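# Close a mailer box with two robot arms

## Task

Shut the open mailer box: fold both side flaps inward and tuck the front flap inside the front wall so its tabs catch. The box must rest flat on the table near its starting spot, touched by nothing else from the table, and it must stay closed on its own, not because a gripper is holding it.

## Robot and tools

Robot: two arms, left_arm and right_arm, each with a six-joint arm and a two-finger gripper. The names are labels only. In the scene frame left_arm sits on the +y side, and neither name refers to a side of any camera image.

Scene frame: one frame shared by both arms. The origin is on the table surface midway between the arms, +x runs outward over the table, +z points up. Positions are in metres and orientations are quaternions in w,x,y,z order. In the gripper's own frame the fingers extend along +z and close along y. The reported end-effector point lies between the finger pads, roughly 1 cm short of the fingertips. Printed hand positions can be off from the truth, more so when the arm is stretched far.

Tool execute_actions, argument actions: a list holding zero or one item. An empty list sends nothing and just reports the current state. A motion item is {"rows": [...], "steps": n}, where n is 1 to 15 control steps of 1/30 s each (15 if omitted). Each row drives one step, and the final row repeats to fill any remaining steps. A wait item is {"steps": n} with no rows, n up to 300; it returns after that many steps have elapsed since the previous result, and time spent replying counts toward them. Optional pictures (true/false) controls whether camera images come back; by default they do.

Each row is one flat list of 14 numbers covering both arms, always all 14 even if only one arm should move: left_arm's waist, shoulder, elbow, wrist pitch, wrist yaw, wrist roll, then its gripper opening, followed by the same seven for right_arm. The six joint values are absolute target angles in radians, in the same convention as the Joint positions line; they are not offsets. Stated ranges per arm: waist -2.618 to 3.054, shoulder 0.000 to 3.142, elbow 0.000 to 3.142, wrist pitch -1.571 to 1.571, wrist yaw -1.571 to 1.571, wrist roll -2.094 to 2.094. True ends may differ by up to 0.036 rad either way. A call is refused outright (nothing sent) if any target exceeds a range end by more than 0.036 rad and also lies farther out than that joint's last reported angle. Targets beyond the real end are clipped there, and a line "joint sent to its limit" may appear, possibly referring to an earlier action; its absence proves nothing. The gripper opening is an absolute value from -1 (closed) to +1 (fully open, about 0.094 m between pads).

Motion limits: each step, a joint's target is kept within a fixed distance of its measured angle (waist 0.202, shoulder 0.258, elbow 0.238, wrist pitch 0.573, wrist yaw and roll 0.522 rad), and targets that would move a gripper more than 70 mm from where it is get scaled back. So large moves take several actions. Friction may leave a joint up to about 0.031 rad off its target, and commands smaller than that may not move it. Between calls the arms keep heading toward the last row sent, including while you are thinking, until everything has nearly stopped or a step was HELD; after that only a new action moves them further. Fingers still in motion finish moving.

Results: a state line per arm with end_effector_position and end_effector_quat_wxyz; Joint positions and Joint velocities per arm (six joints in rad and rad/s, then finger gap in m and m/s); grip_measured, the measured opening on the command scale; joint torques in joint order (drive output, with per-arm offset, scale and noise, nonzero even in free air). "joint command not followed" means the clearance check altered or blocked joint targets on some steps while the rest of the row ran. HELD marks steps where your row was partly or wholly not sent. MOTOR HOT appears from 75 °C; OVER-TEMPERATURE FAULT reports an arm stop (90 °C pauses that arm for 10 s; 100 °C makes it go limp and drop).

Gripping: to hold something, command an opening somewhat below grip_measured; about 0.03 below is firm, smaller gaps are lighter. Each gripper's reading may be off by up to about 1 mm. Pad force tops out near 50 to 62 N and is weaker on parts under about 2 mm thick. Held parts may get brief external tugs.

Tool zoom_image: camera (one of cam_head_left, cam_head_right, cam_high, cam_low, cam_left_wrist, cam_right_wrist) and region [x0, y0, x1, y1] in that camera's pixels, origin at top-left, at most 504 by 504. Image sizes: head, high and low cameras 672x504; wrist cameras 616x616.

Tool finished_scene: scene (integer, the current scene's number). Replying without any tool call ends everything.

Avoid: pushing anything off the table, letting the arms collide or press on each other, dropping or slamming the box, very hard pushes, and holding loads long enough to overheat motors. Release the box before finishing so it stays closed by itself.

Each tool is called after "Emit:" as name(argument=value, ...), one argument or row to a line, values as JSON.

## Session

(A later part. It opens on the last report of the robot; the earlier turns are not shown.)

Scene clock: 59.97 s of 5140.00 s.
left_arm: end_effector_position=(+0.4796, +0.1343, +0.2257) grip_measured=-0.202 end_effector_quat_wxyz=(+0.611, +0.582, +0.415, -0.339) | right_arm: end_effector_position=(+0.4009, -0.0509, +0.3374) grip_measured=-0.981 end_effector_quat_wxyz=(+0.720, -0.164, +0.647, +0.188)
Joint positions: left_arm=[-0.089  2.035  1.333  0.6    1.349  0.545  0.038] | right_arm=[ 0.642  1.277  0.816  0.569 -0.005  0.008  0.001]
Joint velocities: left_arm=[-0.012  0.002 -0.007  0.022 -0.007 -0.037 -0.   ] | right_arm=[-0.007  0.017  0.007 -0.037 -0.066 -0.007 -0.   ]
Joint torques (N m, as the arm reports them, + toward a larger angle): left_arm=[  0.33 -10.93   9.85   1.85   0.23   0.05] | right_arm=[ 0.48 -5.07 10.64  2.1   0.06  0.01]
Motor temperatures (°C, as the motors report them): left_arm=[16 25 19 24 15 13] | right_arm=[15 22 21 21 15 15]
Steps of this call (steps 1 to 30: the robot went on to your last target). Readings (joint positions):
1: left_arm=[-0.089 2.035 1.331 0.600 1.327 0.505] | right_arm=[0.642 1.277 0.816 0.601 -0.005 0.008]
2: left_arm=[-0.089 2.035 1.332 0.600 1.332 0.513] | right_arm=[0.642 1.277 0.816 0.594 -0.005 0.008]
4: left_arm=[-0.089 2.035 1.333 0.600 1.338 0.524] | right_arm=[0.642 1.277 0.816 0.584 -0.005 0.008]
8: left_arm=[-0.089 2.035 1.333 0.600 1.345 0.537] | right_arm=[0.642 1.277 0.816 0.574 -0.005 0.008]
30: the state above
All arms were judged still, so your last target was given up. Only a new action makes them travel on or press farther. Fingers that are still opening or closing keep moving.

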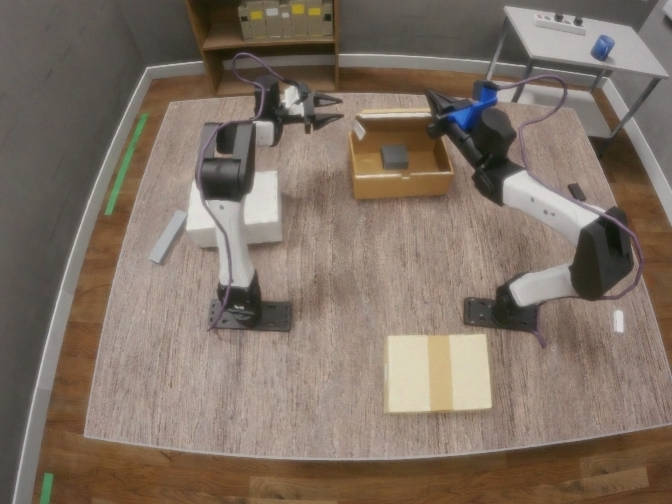

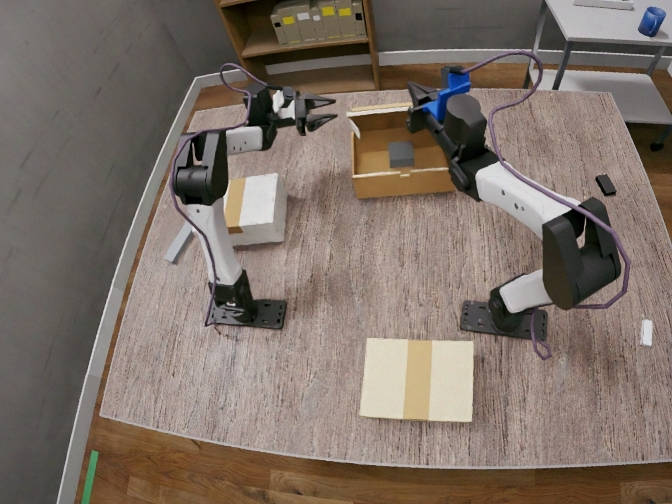

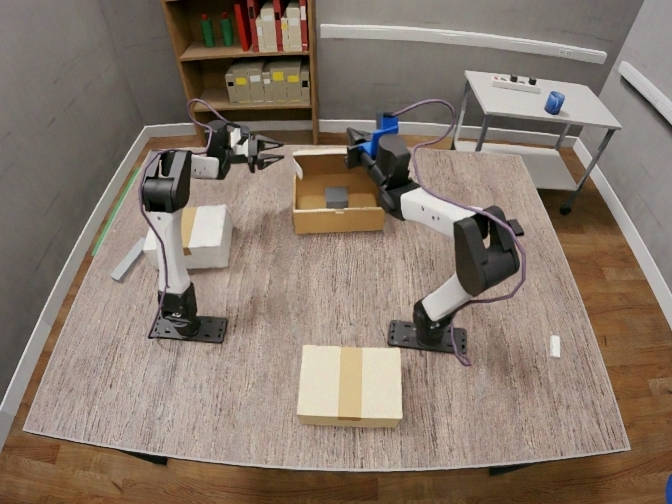

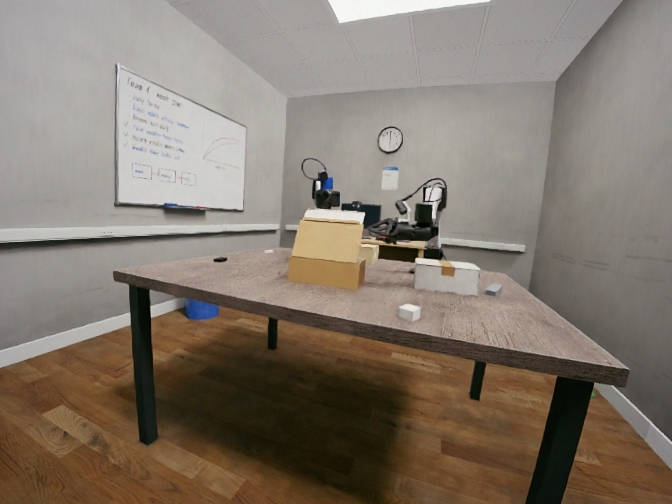

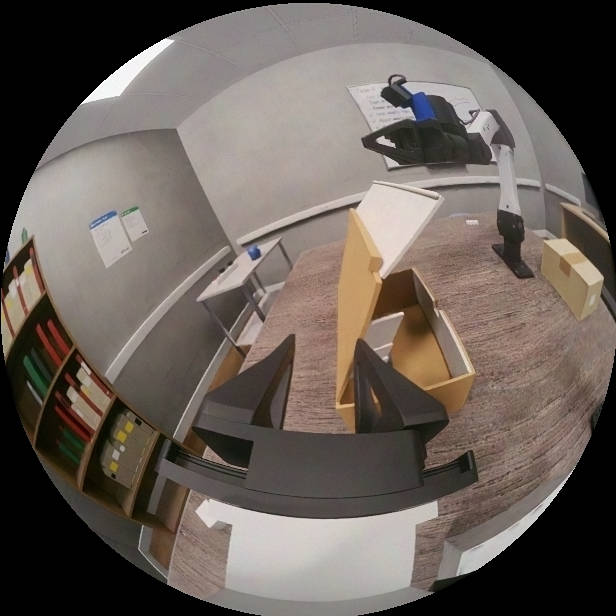

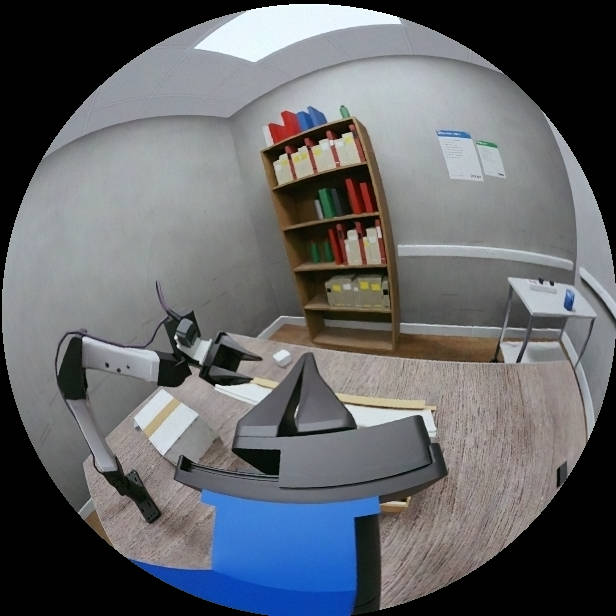

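Emit:
execute_actions(
  actions=[
    {"rows":[[-0.1,2.01,1.3,0.61,1.36,0.6,-0.1,0.645,1.28,0.82,0.56,0,0,-1],[-0.11,1.99,1.27,0.62,1.36,0.65,0,0.645,1.28,0.82,0.56,0,0,-1],[-0.12,1.97,1.24,0.63,1.36,0.7,0,0.645,1.28,0.82,0.56,0,0,-1],[-0.13,1.97,1.24,0.63,1.36,0.7,0,0.645,1.28,0.82,0.56,0,0,-1],[-0.145,1.97,1.24,0.63,1.36,0.7,0,0.645,1.28,0.82,0.56,0,0,-1]]},
  ],
)

Emit:
zoom_image(
  camera="cam_low",
  region=[270, 170, 450, 300],
)

Scene clock: 62.00 s of 5140.00 s.
left_arm: end_effector_position=(+0.4509, +0.1112, +0.2283) grip_measured=-0.002 end_effector_quat_wxyz=(+0.625, +0.622, +0.353, -0.313) | right_arm: end_effector_position=(+0.4009, -0.0509, +0.3374) grip_measured=-0.981 end_effector_quat_wxyz=(+0.720, -0.164, +0.647, +0.188)
Joint positions: left_arm=[-0.147  1.98   1.26   0.62   1.352  0.688  0.047] | right_arm=[ 0.642  1.277  0.816  0.569 -0.005  0.008  0.001]
Joint velocities: left_arm=[-0.012  0.002 -0.017  0.037  0.007  0.081 -0.001] | right_arm=[-0.007 -0.007 -0.007  0.081 -0.007 -0.022 -0.   ]
Joint torques (N m, as the arm reports them, + toward a larger angle): left_arm=[  0.56 -11.57   6.69   1.91   0.21   0.04] | right_arm=[ 0.48 -5.08 10.61  2.11  0.06  0.  ]
Motor temperatures (°C, as the motors report them): left_arm=[16 26 20 24 15 13] | right_arm=[15 22 22 21 15 15]
Steps of this call (steps 1 to 46: nothing new was sent; steps 47 to 61: all 15 steps of this action). Readings (joint positions):
47: left_arm=[-0.089 2.034 1.331 0.600 1.349 0.552] | right_arm=[0.642 1.277 0.816 0.569 -0.005 0.008]
48: left_arm=[-0.091 2.027 1.320 0.602 1.349 0.568] | right_arm=[0.642 1.277 0.816 0.569 -0.005 0.008]
50: left_arm=[-0.098 2.000 1.279 0.606 1.349 0.612] | right_arm=[0.642 1.277 0.816 0.569 -0.005 0.008]
54: left_arm=[-0.137 1.981 1.260 0.615 1.352 0.661] | right_arm=[0.642 1.277 0.816 0.569 -0.005 0.008]
61: the state above

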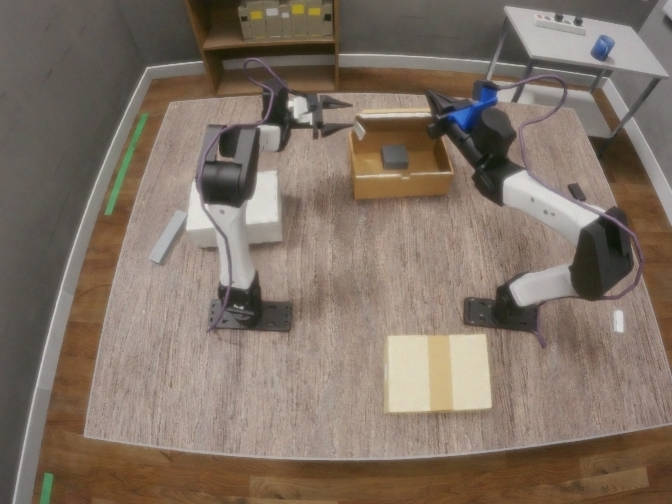

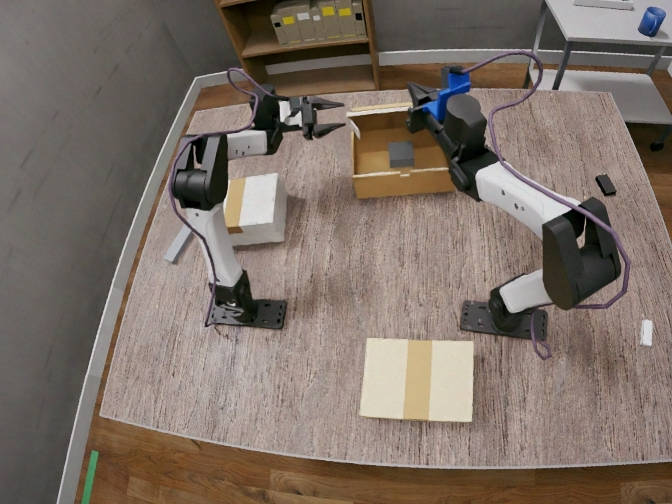

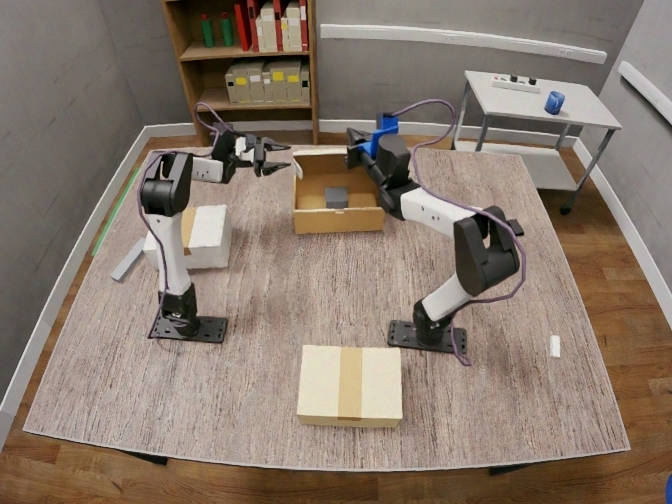

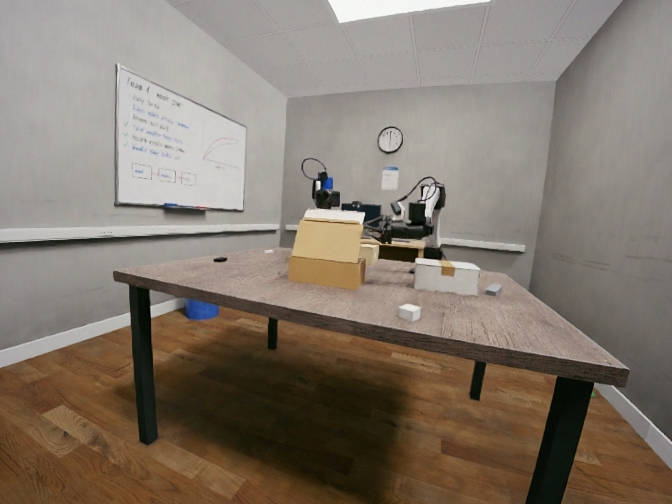

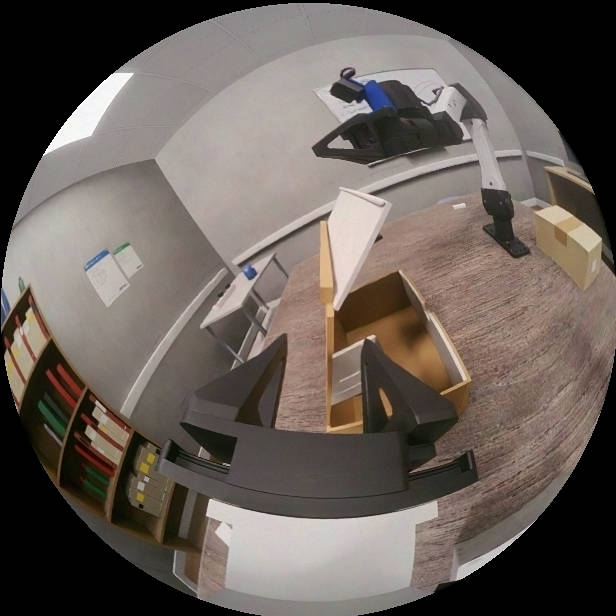

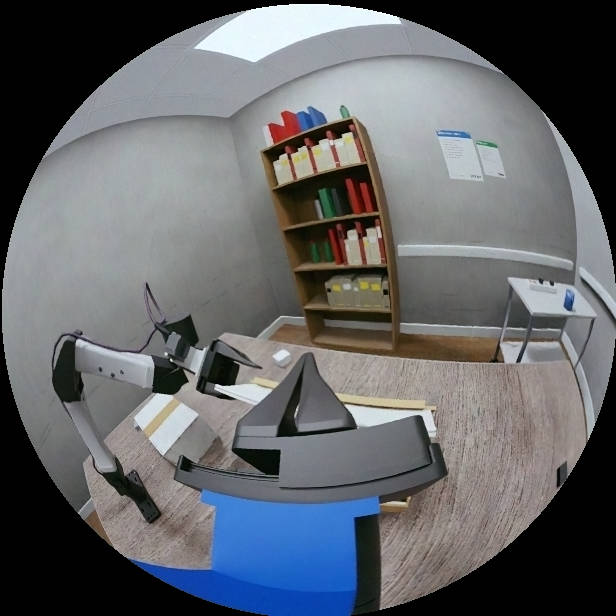

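Region (270, 170, 450, 300) of cam_low's 672x504 image, scaled by 2.800, with more detail than that image has.

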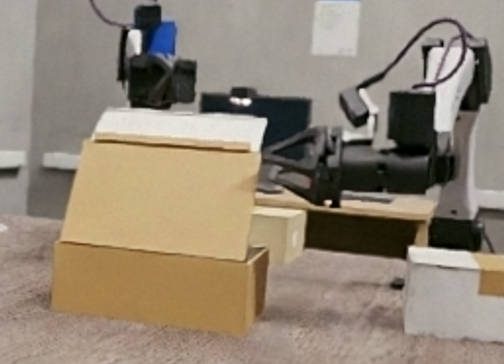

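Emit:
execute_actions(
  actions=[
    {"rows":[[-0.16,1.97,1.24,0.63,1.33,0.68,-0.1,0.645,1.28,0.82,0.56,0,0,-1],[-0.17,1.97,1.24,0.63,1.315,0.68,-0.2,0.645,1.28,0.82,0.56,0,0,-1],[-0.18,1.97,1.24,0.63,1.30,0.68,-0.3,0.645,1.28,0.82,0.56,0,0,-1],[-0.19,1.97,1.24,0.63,1.285,0.68,-0.3,0.645,1.28,0.82,0.56,0,0,-1],[-0.2,1.97,1.24,0.63,1.27,0.68,-0.3,0.645,1.28,0.82,0.56,0,0,-1],[-0.21,1.97,1.24,0.63,1.26,0.68,-0.3,0.645,1.28,0.82,0.56,0,0,-1],[-0.22,1.97,1.24,0.63,1.26,0.68,-0.3,0.645,1.28,0.82,0.56,0,0,-1]]},
  ],
)

Scene clock: 63.40 s of 5140.00 s.
left_arm: end_effector_position=(+0.4445, +0.0801, +0.2271) grip_measured=-0.298 end_effector_quat_wxyz=(+0.623, +0.624, +0.353, -0.312) | right_arm: end_effector_position=(+0.4009, -0.0509, +0.3373) grip_measured=-0.981 end_effector_quat_wxyz=(+0.720, -0.164, +0.648, +0.188)
Joint positions: left_arm=[-0.222  1.98   1.26   0.621  1.277  0.687  0.033] | right_arm=[ 0.642  1.277  0.816  0.569 -0.005  0.008  0.001]
Joint velocities: left_arm=[ 0.002  0.002 -0.002 -0.007 -0.037 -0.037 -0.   ] | right_arm=[ 0.002  0.007 -0.002  0.051 -0.022 -0.007 -0.001]
Joint torques (N m, as the arm reports them, + toward a larger angle): left_arm=[  0.48 -11.56   6.76   1.99   0.01  -0.06] | right_arm=[ 0.48 -5.09 10.62  2.1   0.06  0.  ]
Motor temperatures (°C, as the motors report them): left_arm=[16 26 20 24 15 13] | right_arm=[15 22 22 21 15 15]
Steps of this call (steps 1 to 15: the robot went on to your last target; steps 16 to 27: nothing new was sent; steps 28 to 42: all 15 steps of this action). Readings (joint positions):
28: left_arm=[-0.147 1.980 1.260 0.620 1.351 0.693] | right_arm=[0.642 1.277 0.816 0.569 -0.005 0.008]
29: left_arm=[-0.149 1.980 1.260 0.621 1.346 0.692] | right_arm=[0.642 1.277 0.816 0.569 -0.005 0.008]
31: left_arm=[-0.159 1.980 1.260 0.621 1.331 0.690] | right_arm=[0.642 1.277 0.816 0.569 -0.005 0.008]
35: left_arm=[-0.201 1.980 1.260 0.621 1.296 0.688] | right_arm=[0.642 1.277 0.816 0.569 -0.005 0.008]
42: the state above

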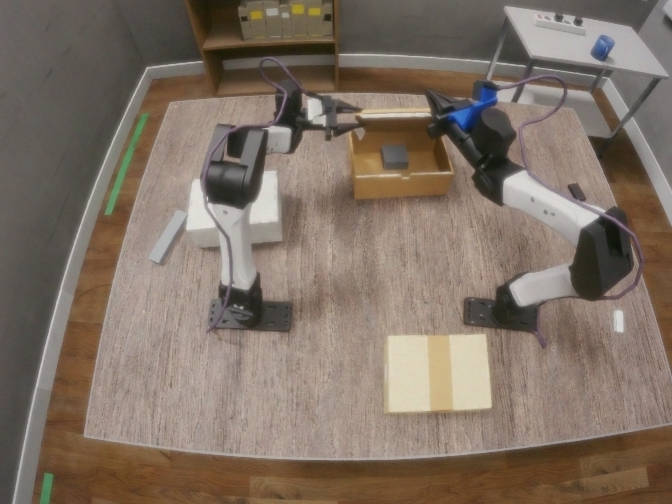

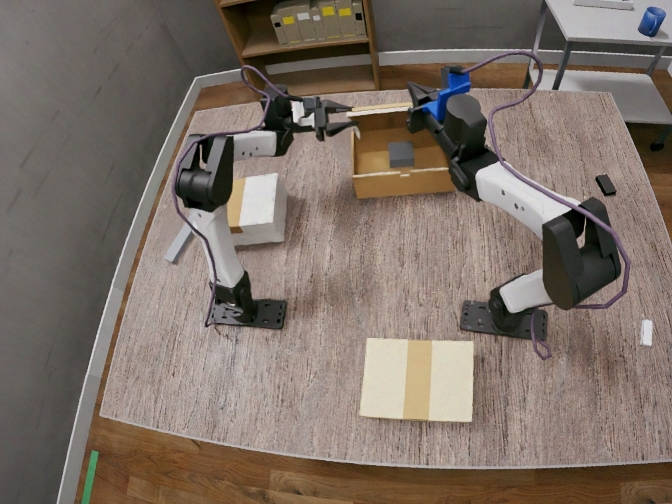

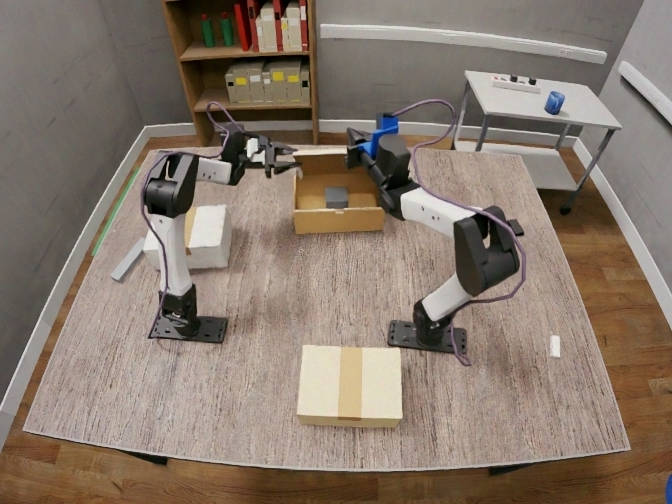

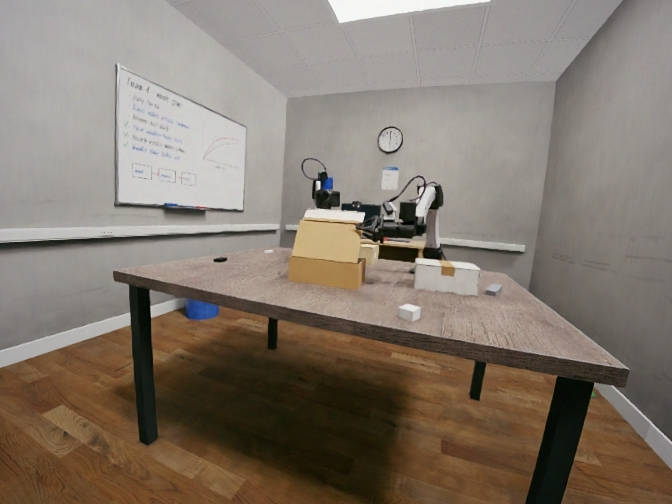

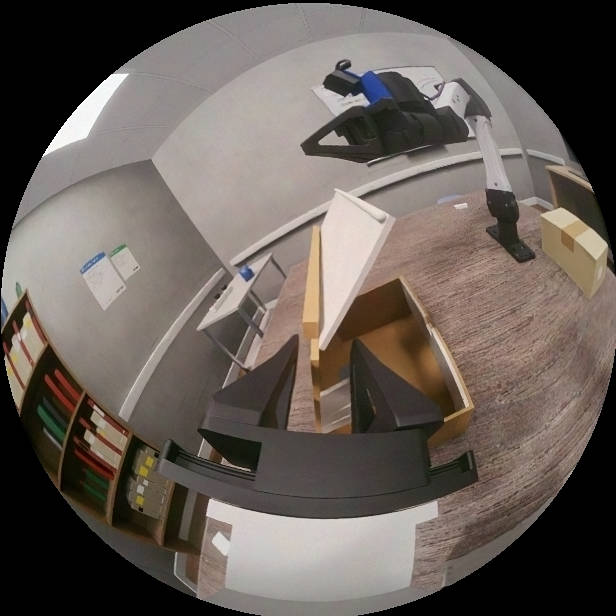

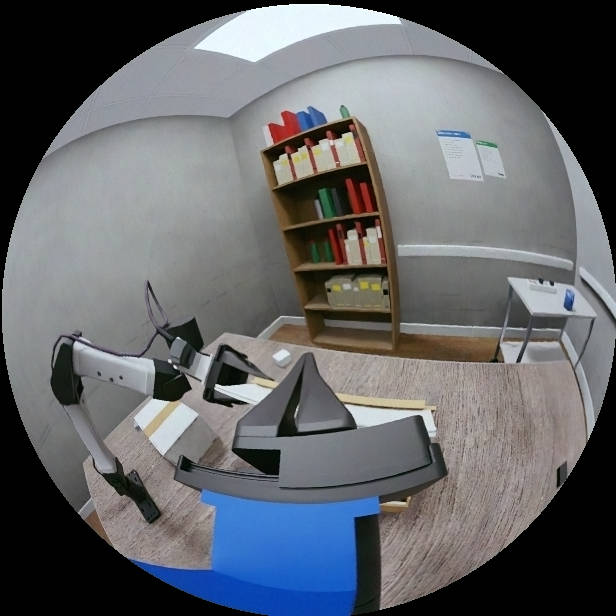

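Emit:
execute_actions(
  actions=[
    {"rows":[[-0.22,1.97,1.24,0.63,1.26,0.68,-0.5,0.645,1.28,0.82,0.53,0,0,-1],[-0.22,1.97,1.24,0.63,1.26,0.68,-0.65,0.645,1.28,0.82,0.5,0,0,-1],[-0.22,1.97,1.24,0.63,1.26,0.68,-0.78,0.645,1.28,0.82,0.47,0,0,-1],[-0.22,1.97,1.24,0.63,1.26,0.68,-0.85,0.645,1.28,0.82,0.44,0,0,-1],[-0.22,1.97,1.24,0.63,1.26,0.68,-0.9,0.645,1.28,0.82,0.41,0,0,-1],[-0.22,1.97,1.24,0.63,1.26,0.68,-0.94,0.645,1.28,0.82,0.38,0,0,-1]]},
  ],
  pictures=false,
)

Emit:
execute_actions(
  actions=[
    {"rows":[[-0.22,1.97,1.24,0.63,1.26,0.68,-0.94,0.645,1.28,0.82,0.35,0,0,-1],[-0.22,1.97,1.24,0.63,1.26,0.68,-0.94,0.645,1.28,0.82,0.33,0,0,-1],[-0.22,1.97,1.24,0.63,1.26,0.68,-0.94,0.645,1.28,0.82,0.31,0,0,-1],[-0.22,1.97,1.24,0.63,1.26,0.68,-0.94,0.645,1.28,0.82,0.29,0,0,-1],[-0.22,1.97,1.24,0.63,1.26,0.68,-0.94,0.645,1.28,0.82,0.27,0,0,-1],[-0.22,1.97,1.24,0.63,1.26,0.68,-0.94,0.645,1.28,0.82,0.25,0,0,-1],[-0.22,1.97,1.24,0.63,1.26,0.68,-0.94,0.645,1.28,0.82,0.23,0,0,-1],[-0.22,1.97,1.24,0.63,1.26,0.68,-0.94,0.645,1.28,0.82,0.21,0,0,-1],[-0.22,1.97,1.24,0.63,1.26,0.68,-0.94,0.645,1.28,0.82,0.19,0,0,-1],[-0.22,1.97,1.24,0.63,1.26,0.68,-0.94,0.645,1.28,0.82,0.17,0,0,-1]]},
  ],
)

Scene clock: 65.50 s of 5140.00 s.
left_arm: end_effector_position=(+0.4454, +0.0804, +0.2253) grip_measured=-0.928 end_effector_quat_wxyz=(+0.622, +0.621, +0.360, -0.312) | right_arm: end_effector_position=(+0.4017, -0.0505, +0.2955) grip_measured=-0.981 end_effector_quat_wxyz=(+0.662, -0.179, +0.707, +0.173)
Joint positions: left_arm=[-0.222  1.98   1.255  0.62   1.268  0.681  0.003] | right_arm=[ 0.642  1.277  0.816  0.399 -0.005  0.008  0.001]
Joint velocities: left_arm=[-0.002  0.007  0.007 -0.007 -0.11  -0.007  0.   ] | right_arm=[ 0.017 -0.007 -0.012 -0.022 -0.022  0.037 -0.   ]
Joint torques (N m, as the arm reports them, + toward a larger angle): left_arm=[  0.56 -11.54   7.2    2.01   0.04  -0.01] | right_arm=[ 0.46 -5.16 10.69  2.21  0.06  0.  ]
Motor temperatures (°C, as the motors report them): left_arm=[16 27 20 24 15 13] | right_arm=[15 21 22 21 15 15]
Steps of this call (steps 1 to 15: the robot went on to your last target; steps 16 to 48: nothing new was sent; steps 49 to 63: all 15 steps of this action). Readings (joint positions):
49: left_arm=[-0.222 1.980 1.260 0.621 1.271 0.686] | right_arm=[0.642 1.277 0.816 0.566 -0.005 0.008]
50: left_arm=[-0.222 1.980 1.260 0.621 1.271 0.686] | right_arm=[0.642 1.277 0.816 0.559 -0.005 0.008]
52: left_arm=[-0.222 1.980 1.260 0.621 1.271 0.686] | right_arm=[0.642 1.277 0.816 0.530 -0.005 0.008]
56: left_arm=[-0.222 1.980 1.256 0.620 1.269 0.681] | right_arm=[0.642 1.277 0.816 0.449 -0.005 0.008]
63: the state above

Scene clock: 66.00 s of 5140.00 s.
left_arm: end_effector_position=(+0.4454, +0.0804, +0.2253) grip_measured=-0.928 end_effector_quat_wxyz=(+0.622, +0.621, +0.360, -0.312) | right_arm: end_effector_position=(+0.3954, -0.0539, +0.2500) grip_measured=-0.981 end_effector_quat_wxyz=(+0.593, -0.193, +0.766, +0.156)
Joint positions: left_arm=[-0.222  1.98   1.255  0.62   1.268  0.681  0.003] | right_arm=[ 0.642  1.277  0.816  0.211 -0.005  0.008  0.001]
Joint velocities: left_arm=[ 0.007 -0.022 -0.002  0.037 -0.022  0.022 -0.001] | right_arm=[-0.007 -0.017 -0.007 -0.212  0.022 -0.007 -0.001]
Joint torques (N m, as the arm reports them, + toward a larger angle): left_arm=[  0.54 -11.55   7.18   2.01   0.04  -0.02] | right_arm=[ 0.46 -5.16 10.73  2.16  0.06  0.  ]
Motor temperatures (°C, as the motors report them): left_arm=[16 27 20 24 15 13] | right_arm=[15 21 22 21 15 15]
Steps of this call (steps 1 to 15: all 15 steps of this action). Readings (joint positions):
1: left_arm=[-0.222 1.980 1.255 0.620 1.268 0.681] | right_arm=[0.642 1.277 0.816 0.394 -0.005 0.008]
2: left_arm=[-0.222 1.980 1.255 0.620 1.268 0.681] | right_arm=[0.642 1.277 0.816 0.386 -0.005 0.008]
4: left_arm=[-0.222 1.980 1.255 0.620 1.268 0.681] | right_arm=[0.642 1.277 0.816 0.361 -0.005 0.008]
8: left_arm=[-0.222 1.980 1.255 0.620 1.268 0.681] | right_arm=[0.642 1.277 0.816 0.301 -0.005 0.008]
15: the state above

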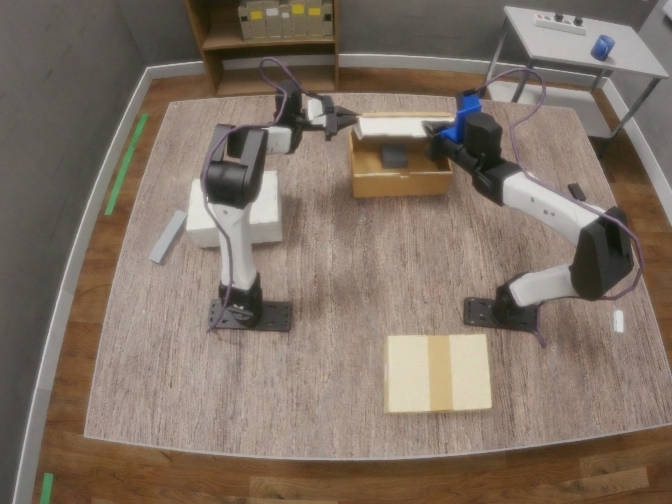

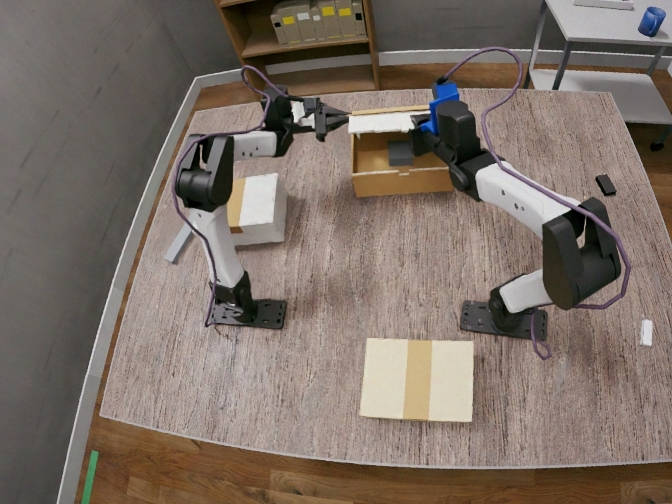

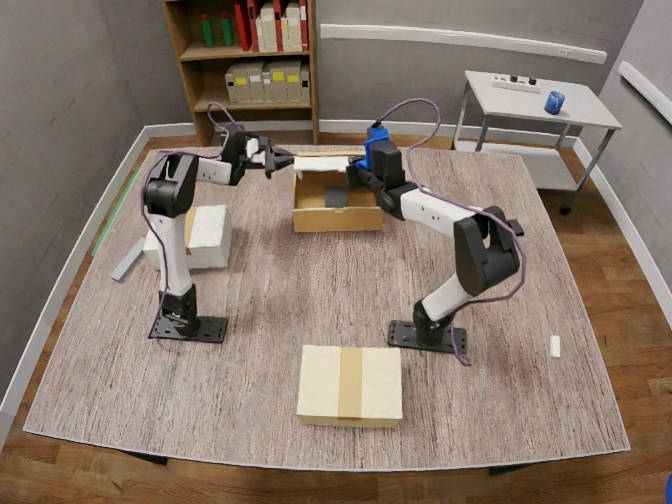

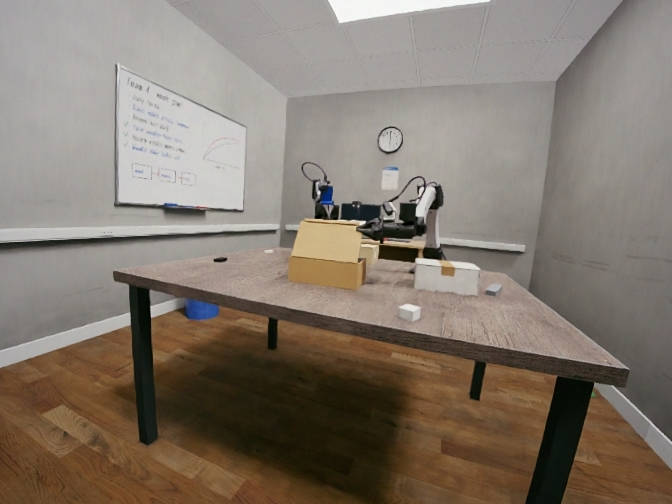

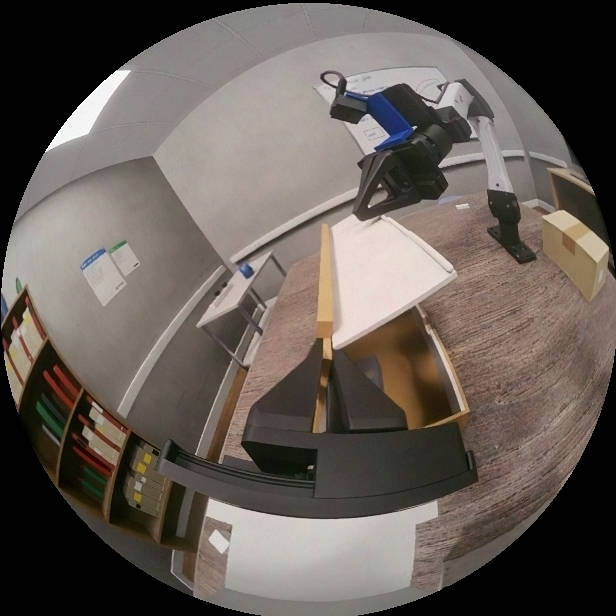

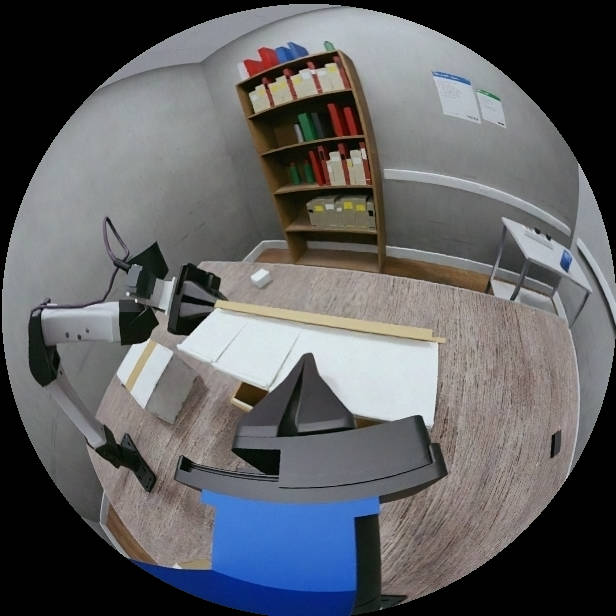

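Emit:
execute_actions(
  actions=[
    {"rows":[[-0.22,1.97,1.24,0.63,1.26,0.68,-0.96,0.645,1.3,0.82,0.17,0,0,-1],[-0.22,1.97,1.24,0.63,1.26,0.68,-0.96,0.645,1.31,0.82,0.17,0,0,-1],[-0.22,1.97,1.24,0.63,1.26,0.68,-0.96,0.645,1.32,0.82,0.17,0,0,-1],[-0.22,1.97,1.24,0.63,1.26,0.68,-0.96,0.645,1.33,0.82,0.17,0,0,-1],[-0.22,1.97,1.24,0.63,1.26,0.68,-0.96,0.645,1.34,0.82,0.17,0,0,-1],[-0.22,1.97,1.24,0.63,1.26,0.68,-0.96,0.645,1.35,0.82,0.17,0,0,-1],[-0.22,1.97,1.24,0.63,1.26,0.68,-0.96,0.645,1.36,0.82,0.17,0,0,-1],[-0.22,1.97,1.24,0.63,1.26,0.68,-0.96,0.645,1.37,0.82,0.17,0,0,-1]]},
  ],
)

Scene clock: 67.33 s of 5140.00 s.
left_arm: end_effector_position=(+0.4454, +0.0804, +0.2253) grip_measured=-0.938 end_effector_quat_wxyz=(+0.622, +0.621, +0.360, -0.312) | right_arm: end_effector_position=(+0.4022, -0.0503, +0.2128) grip_measured=-0.981 end_effector_quat_wxyz=(+0.555, -0.200, +0.794, +0.145)
Joint positions: left_arm=[-0.222  1.98   1.255  0.62   1.268  0.681  0.003] | right_arm=[ 0.642  1.355  0.816  0.19  -0.004  0.008  0.001]
Joint velocities: left_arm=[-0.017 -0.017 -0.002 -0.037 -0.037 -0.022 -0.   ] | right_arm=[-0.022  0.002  0.012  0.037  0.007  0.007 -0.   ]
Joint torques (N m, as the arm reports them, + toward a larger angle): left_arm=[  0.55 -11.54   7.17   2.02   0.04  -0.02] | right_arm=[ 0.48 -4.78 10.52  2.07  0.08  0.  ]
Motor temperatures (°C, as the motors report them): left_arm=[16 27 20 24 15 13] | right_arm=[15 21 22 21 15 15]
Steps of this call (steps 1 to 25: the robot went on to your last target; steps 26 to 40: all 15 steps of this action). Readings (joint positions):
26: left_arm=[-0.222 1.980 1.255 0.620 1.268 0.681] | right_arm=[0.642 1.277 0.816 0.190 -0.005 0.008]
27: left_arm=[-0.222 1.980 1.255 0.620 1.268 0.681] | right_arm=[0.642 1.279 0.816 0.190 -0.005 0.008]
29: left_arm=[-0.222 1.980 1.255 0.620 1.268 0.681] | right_arm=[0.642 1.289 0.816 0.190 -0.005 0.008]
33: left_arm=[-0.222 1.980 1.255 0.620 1.268 0.681] | right_arm=[0.642 1.332 0.816 0.190 -0.004 0.008]
40: the state above

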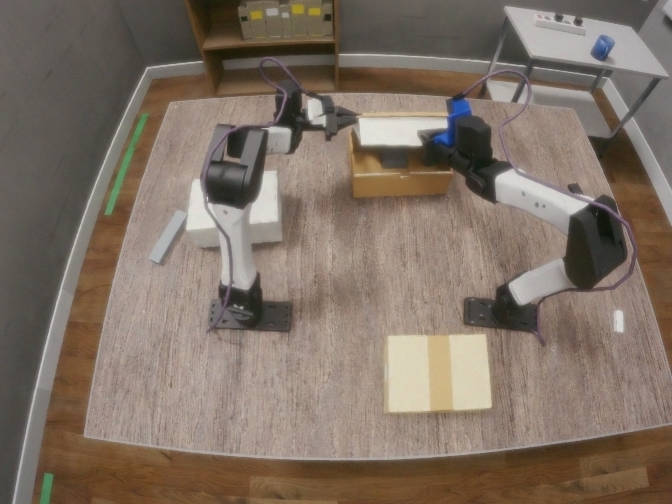

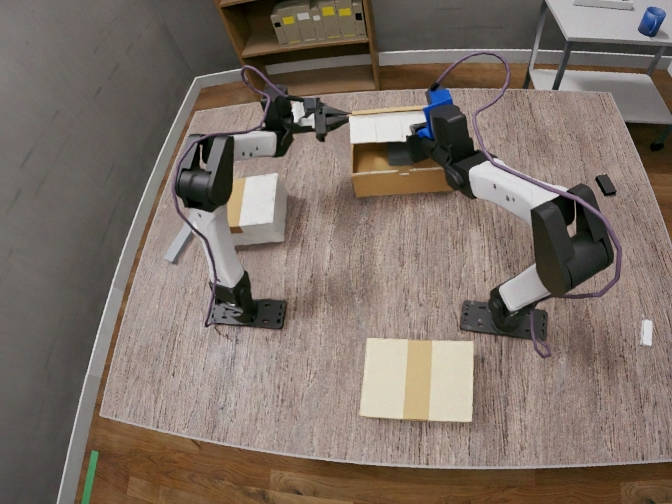

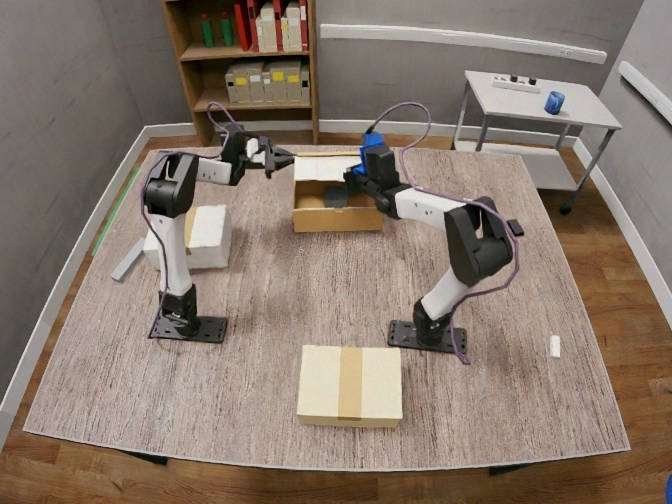

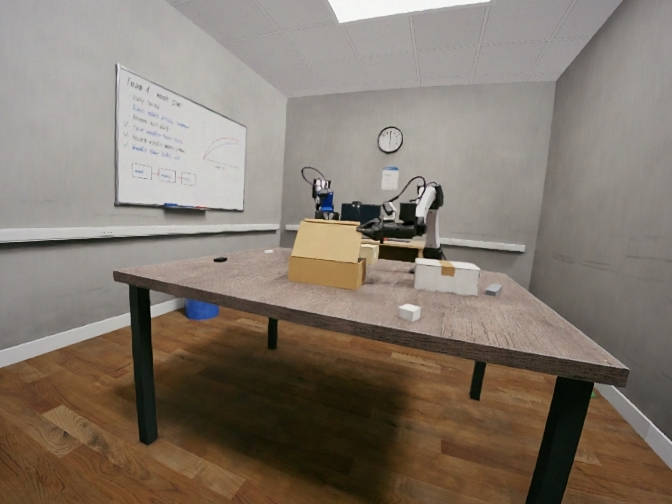

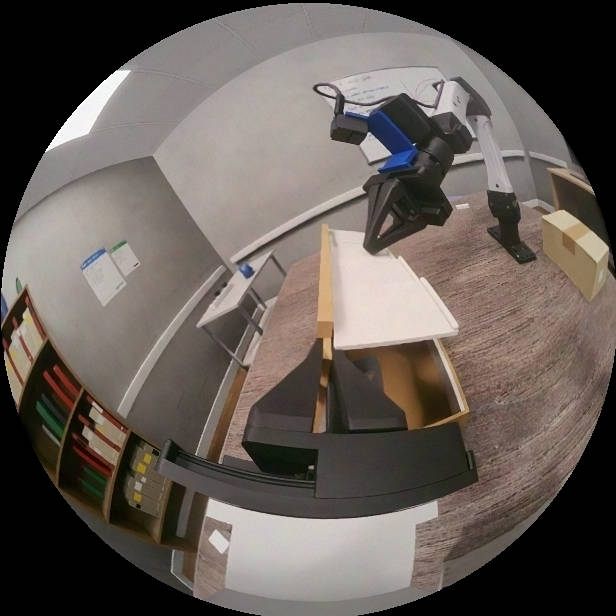

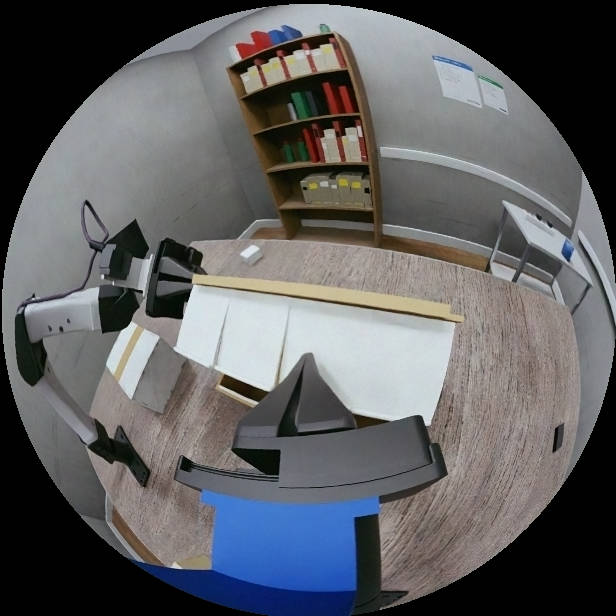

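Emit:
execute_actions(
  actions=[
    {"rows":[[-0.225,1.965,1.222,0.644,1.258,0.71,-0.96,0.645,1.34,0.79,0.2,0,0,-1],[-0.227,1.96,1.203,0.658,1.256,0.74,-0.96,0.645,1.33,0.77,0.215,0,0,-1],[-0.23,1.955,1.184,0.672,1.254,0.77,-0.96,0.645,1.322,0.75,0.23,0,0,-1],[-0.233,1.95,1.165,0.686,1.252,0.795,-0.96,0.645,1.315,0.73,0.242,0,0,-1],[-0.236,1.945,1.146,0.70,1.25,0.82,-0.96,0.645,1.308,0.712,0.254,0,0,-1],[-0.238,1.94,1.127,0.714,1.248,0.845,-0.96,0.645,1.301,0.694,0.266,0,0,-1],[-0.241,1.935,1.108,0.728,1.246,0.87,-0.96,0.645,1.294,0.676,0.278,0,0,-1],[-0.244,1.93,1.09,0.742,1.244,0.895,-0.96,0.645,1.287,0.658,0.29,0,0,-1],[-0.247,1.925,1.07,0.756,1.242,0.92,-0.96,0.645,1.281,0.64,0.3,0,0,-1],[-0.25,1.92,1.053,0.77,1.24,0.95,-0.96,0.645,1.276,0.622,0.31,0,0,-1]]},
  ],
)

Scene clock: 70.17 s of 5140.00 s.
left_arm: end_effector_position=(+0.4175, +0.0807, +0.2014) grip_measured=-0.938 end_effector_quat_wxyz=(+0.657, +0.659, +0.285, -0.228) | right_arm: end_effector_position=(+0.3773, -0.0639, +0.1771) grip_measured=-0.981 end_effector_quat_wxyz=(+0.547, -0.202, +0.800, +0.143)
Joint positions: left_arm=[-0.24   1.932  1.073  0.762  1.236  0.922  0.003] | right_arm=[ 0.642  1.29   0.635  0.287 -0.004  0.008  0.001]
Joint velocities: left_arm=[-0.022 -0.012 -0.037  0.007 -0.007  0.139  0.   ] | right_arm=[-0.012  0.012 -0.022  0.11   0.081 -0.051 -0.   ]
Joint torques (N m, as the arm reports them, + toward a larger angle): left_arm=[ -0.49 -10.86   6.27   1.98   0.14   0.02] | right_arm=[ 0.46 -6.2   8.41  2.4   0.08  0.  ]
Motor temperatures (°C, as the motors report them): left_arm=[16 28 20 24 15 13] | right_arm=[15 21 22 21 15 15]
Steps of this call (steps 1 to 15: the robot went on to your last target; steps 16 to 70: nothing new was sent; steps 71 to 85: all 15 steps of this action). Readings (joint positions):
71: left_arm=[-0.222 1.980 1.252 0.622 1.267 0.684] | right_arm=[0.642 1.355 0.815 0.191 -0.004 0.008]
72: left_arm=[-0.222 1.978 1.245 0.628 1.266 0.692] | right_arm=[0.642 1.353 0.810 0.198 -0.004 0.008]
74: left_arm=[-0.222 1.970 1.216 0.650 1.263 0.723] | right_arm=[0.642 1.339 0.782 0.217 -0.004 0.008]
78: left_arm=[-0.230 1.947 1.144 0.705 1.250 0.808] | right_arm=[0.642 1.308 0.707 0.256 -0.004 0.008]
85: the state above

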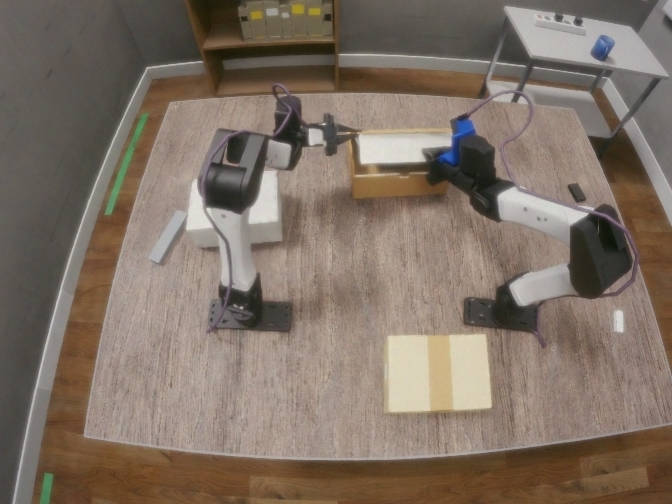

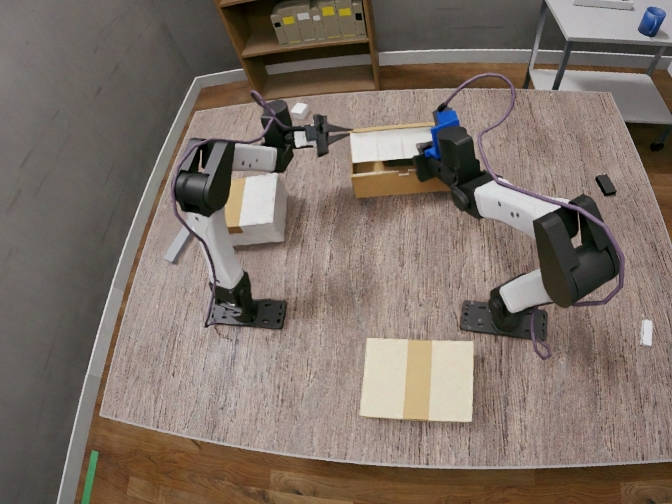

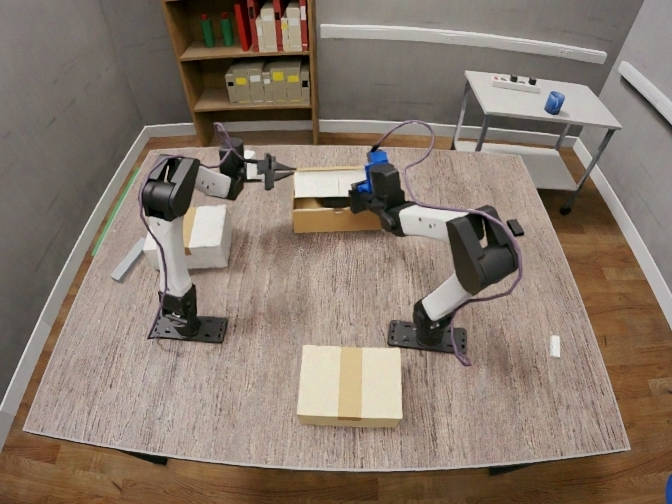

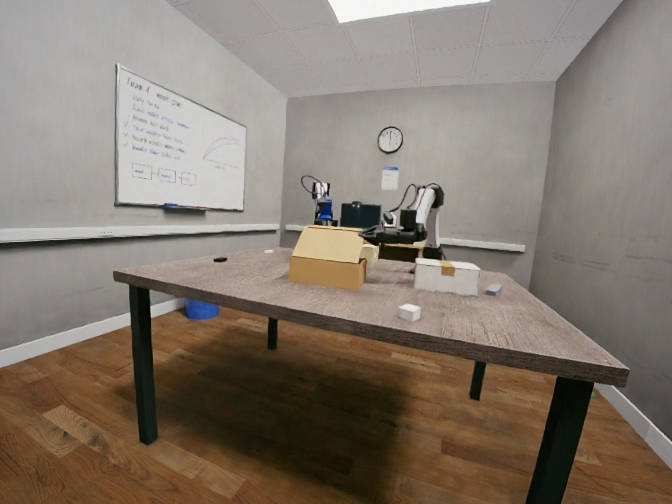

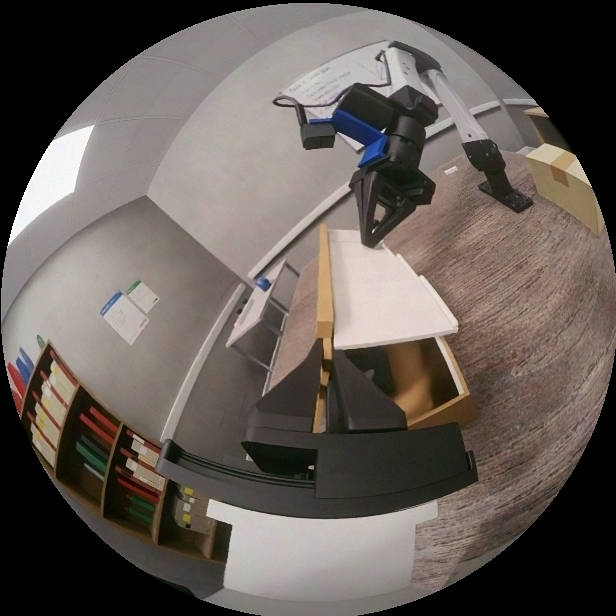

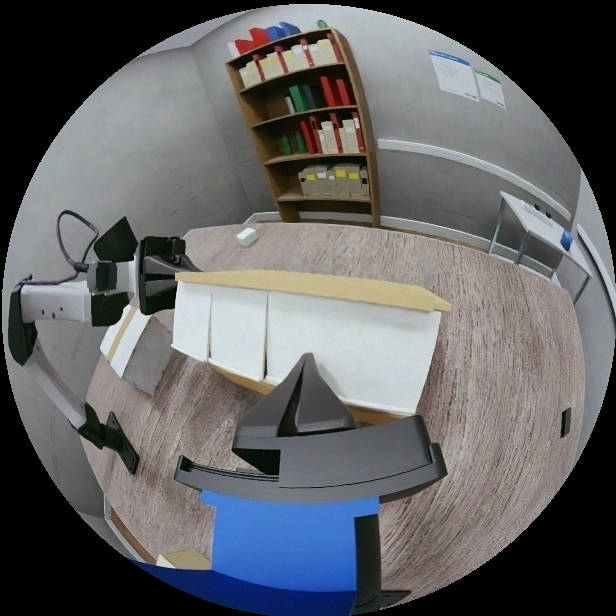

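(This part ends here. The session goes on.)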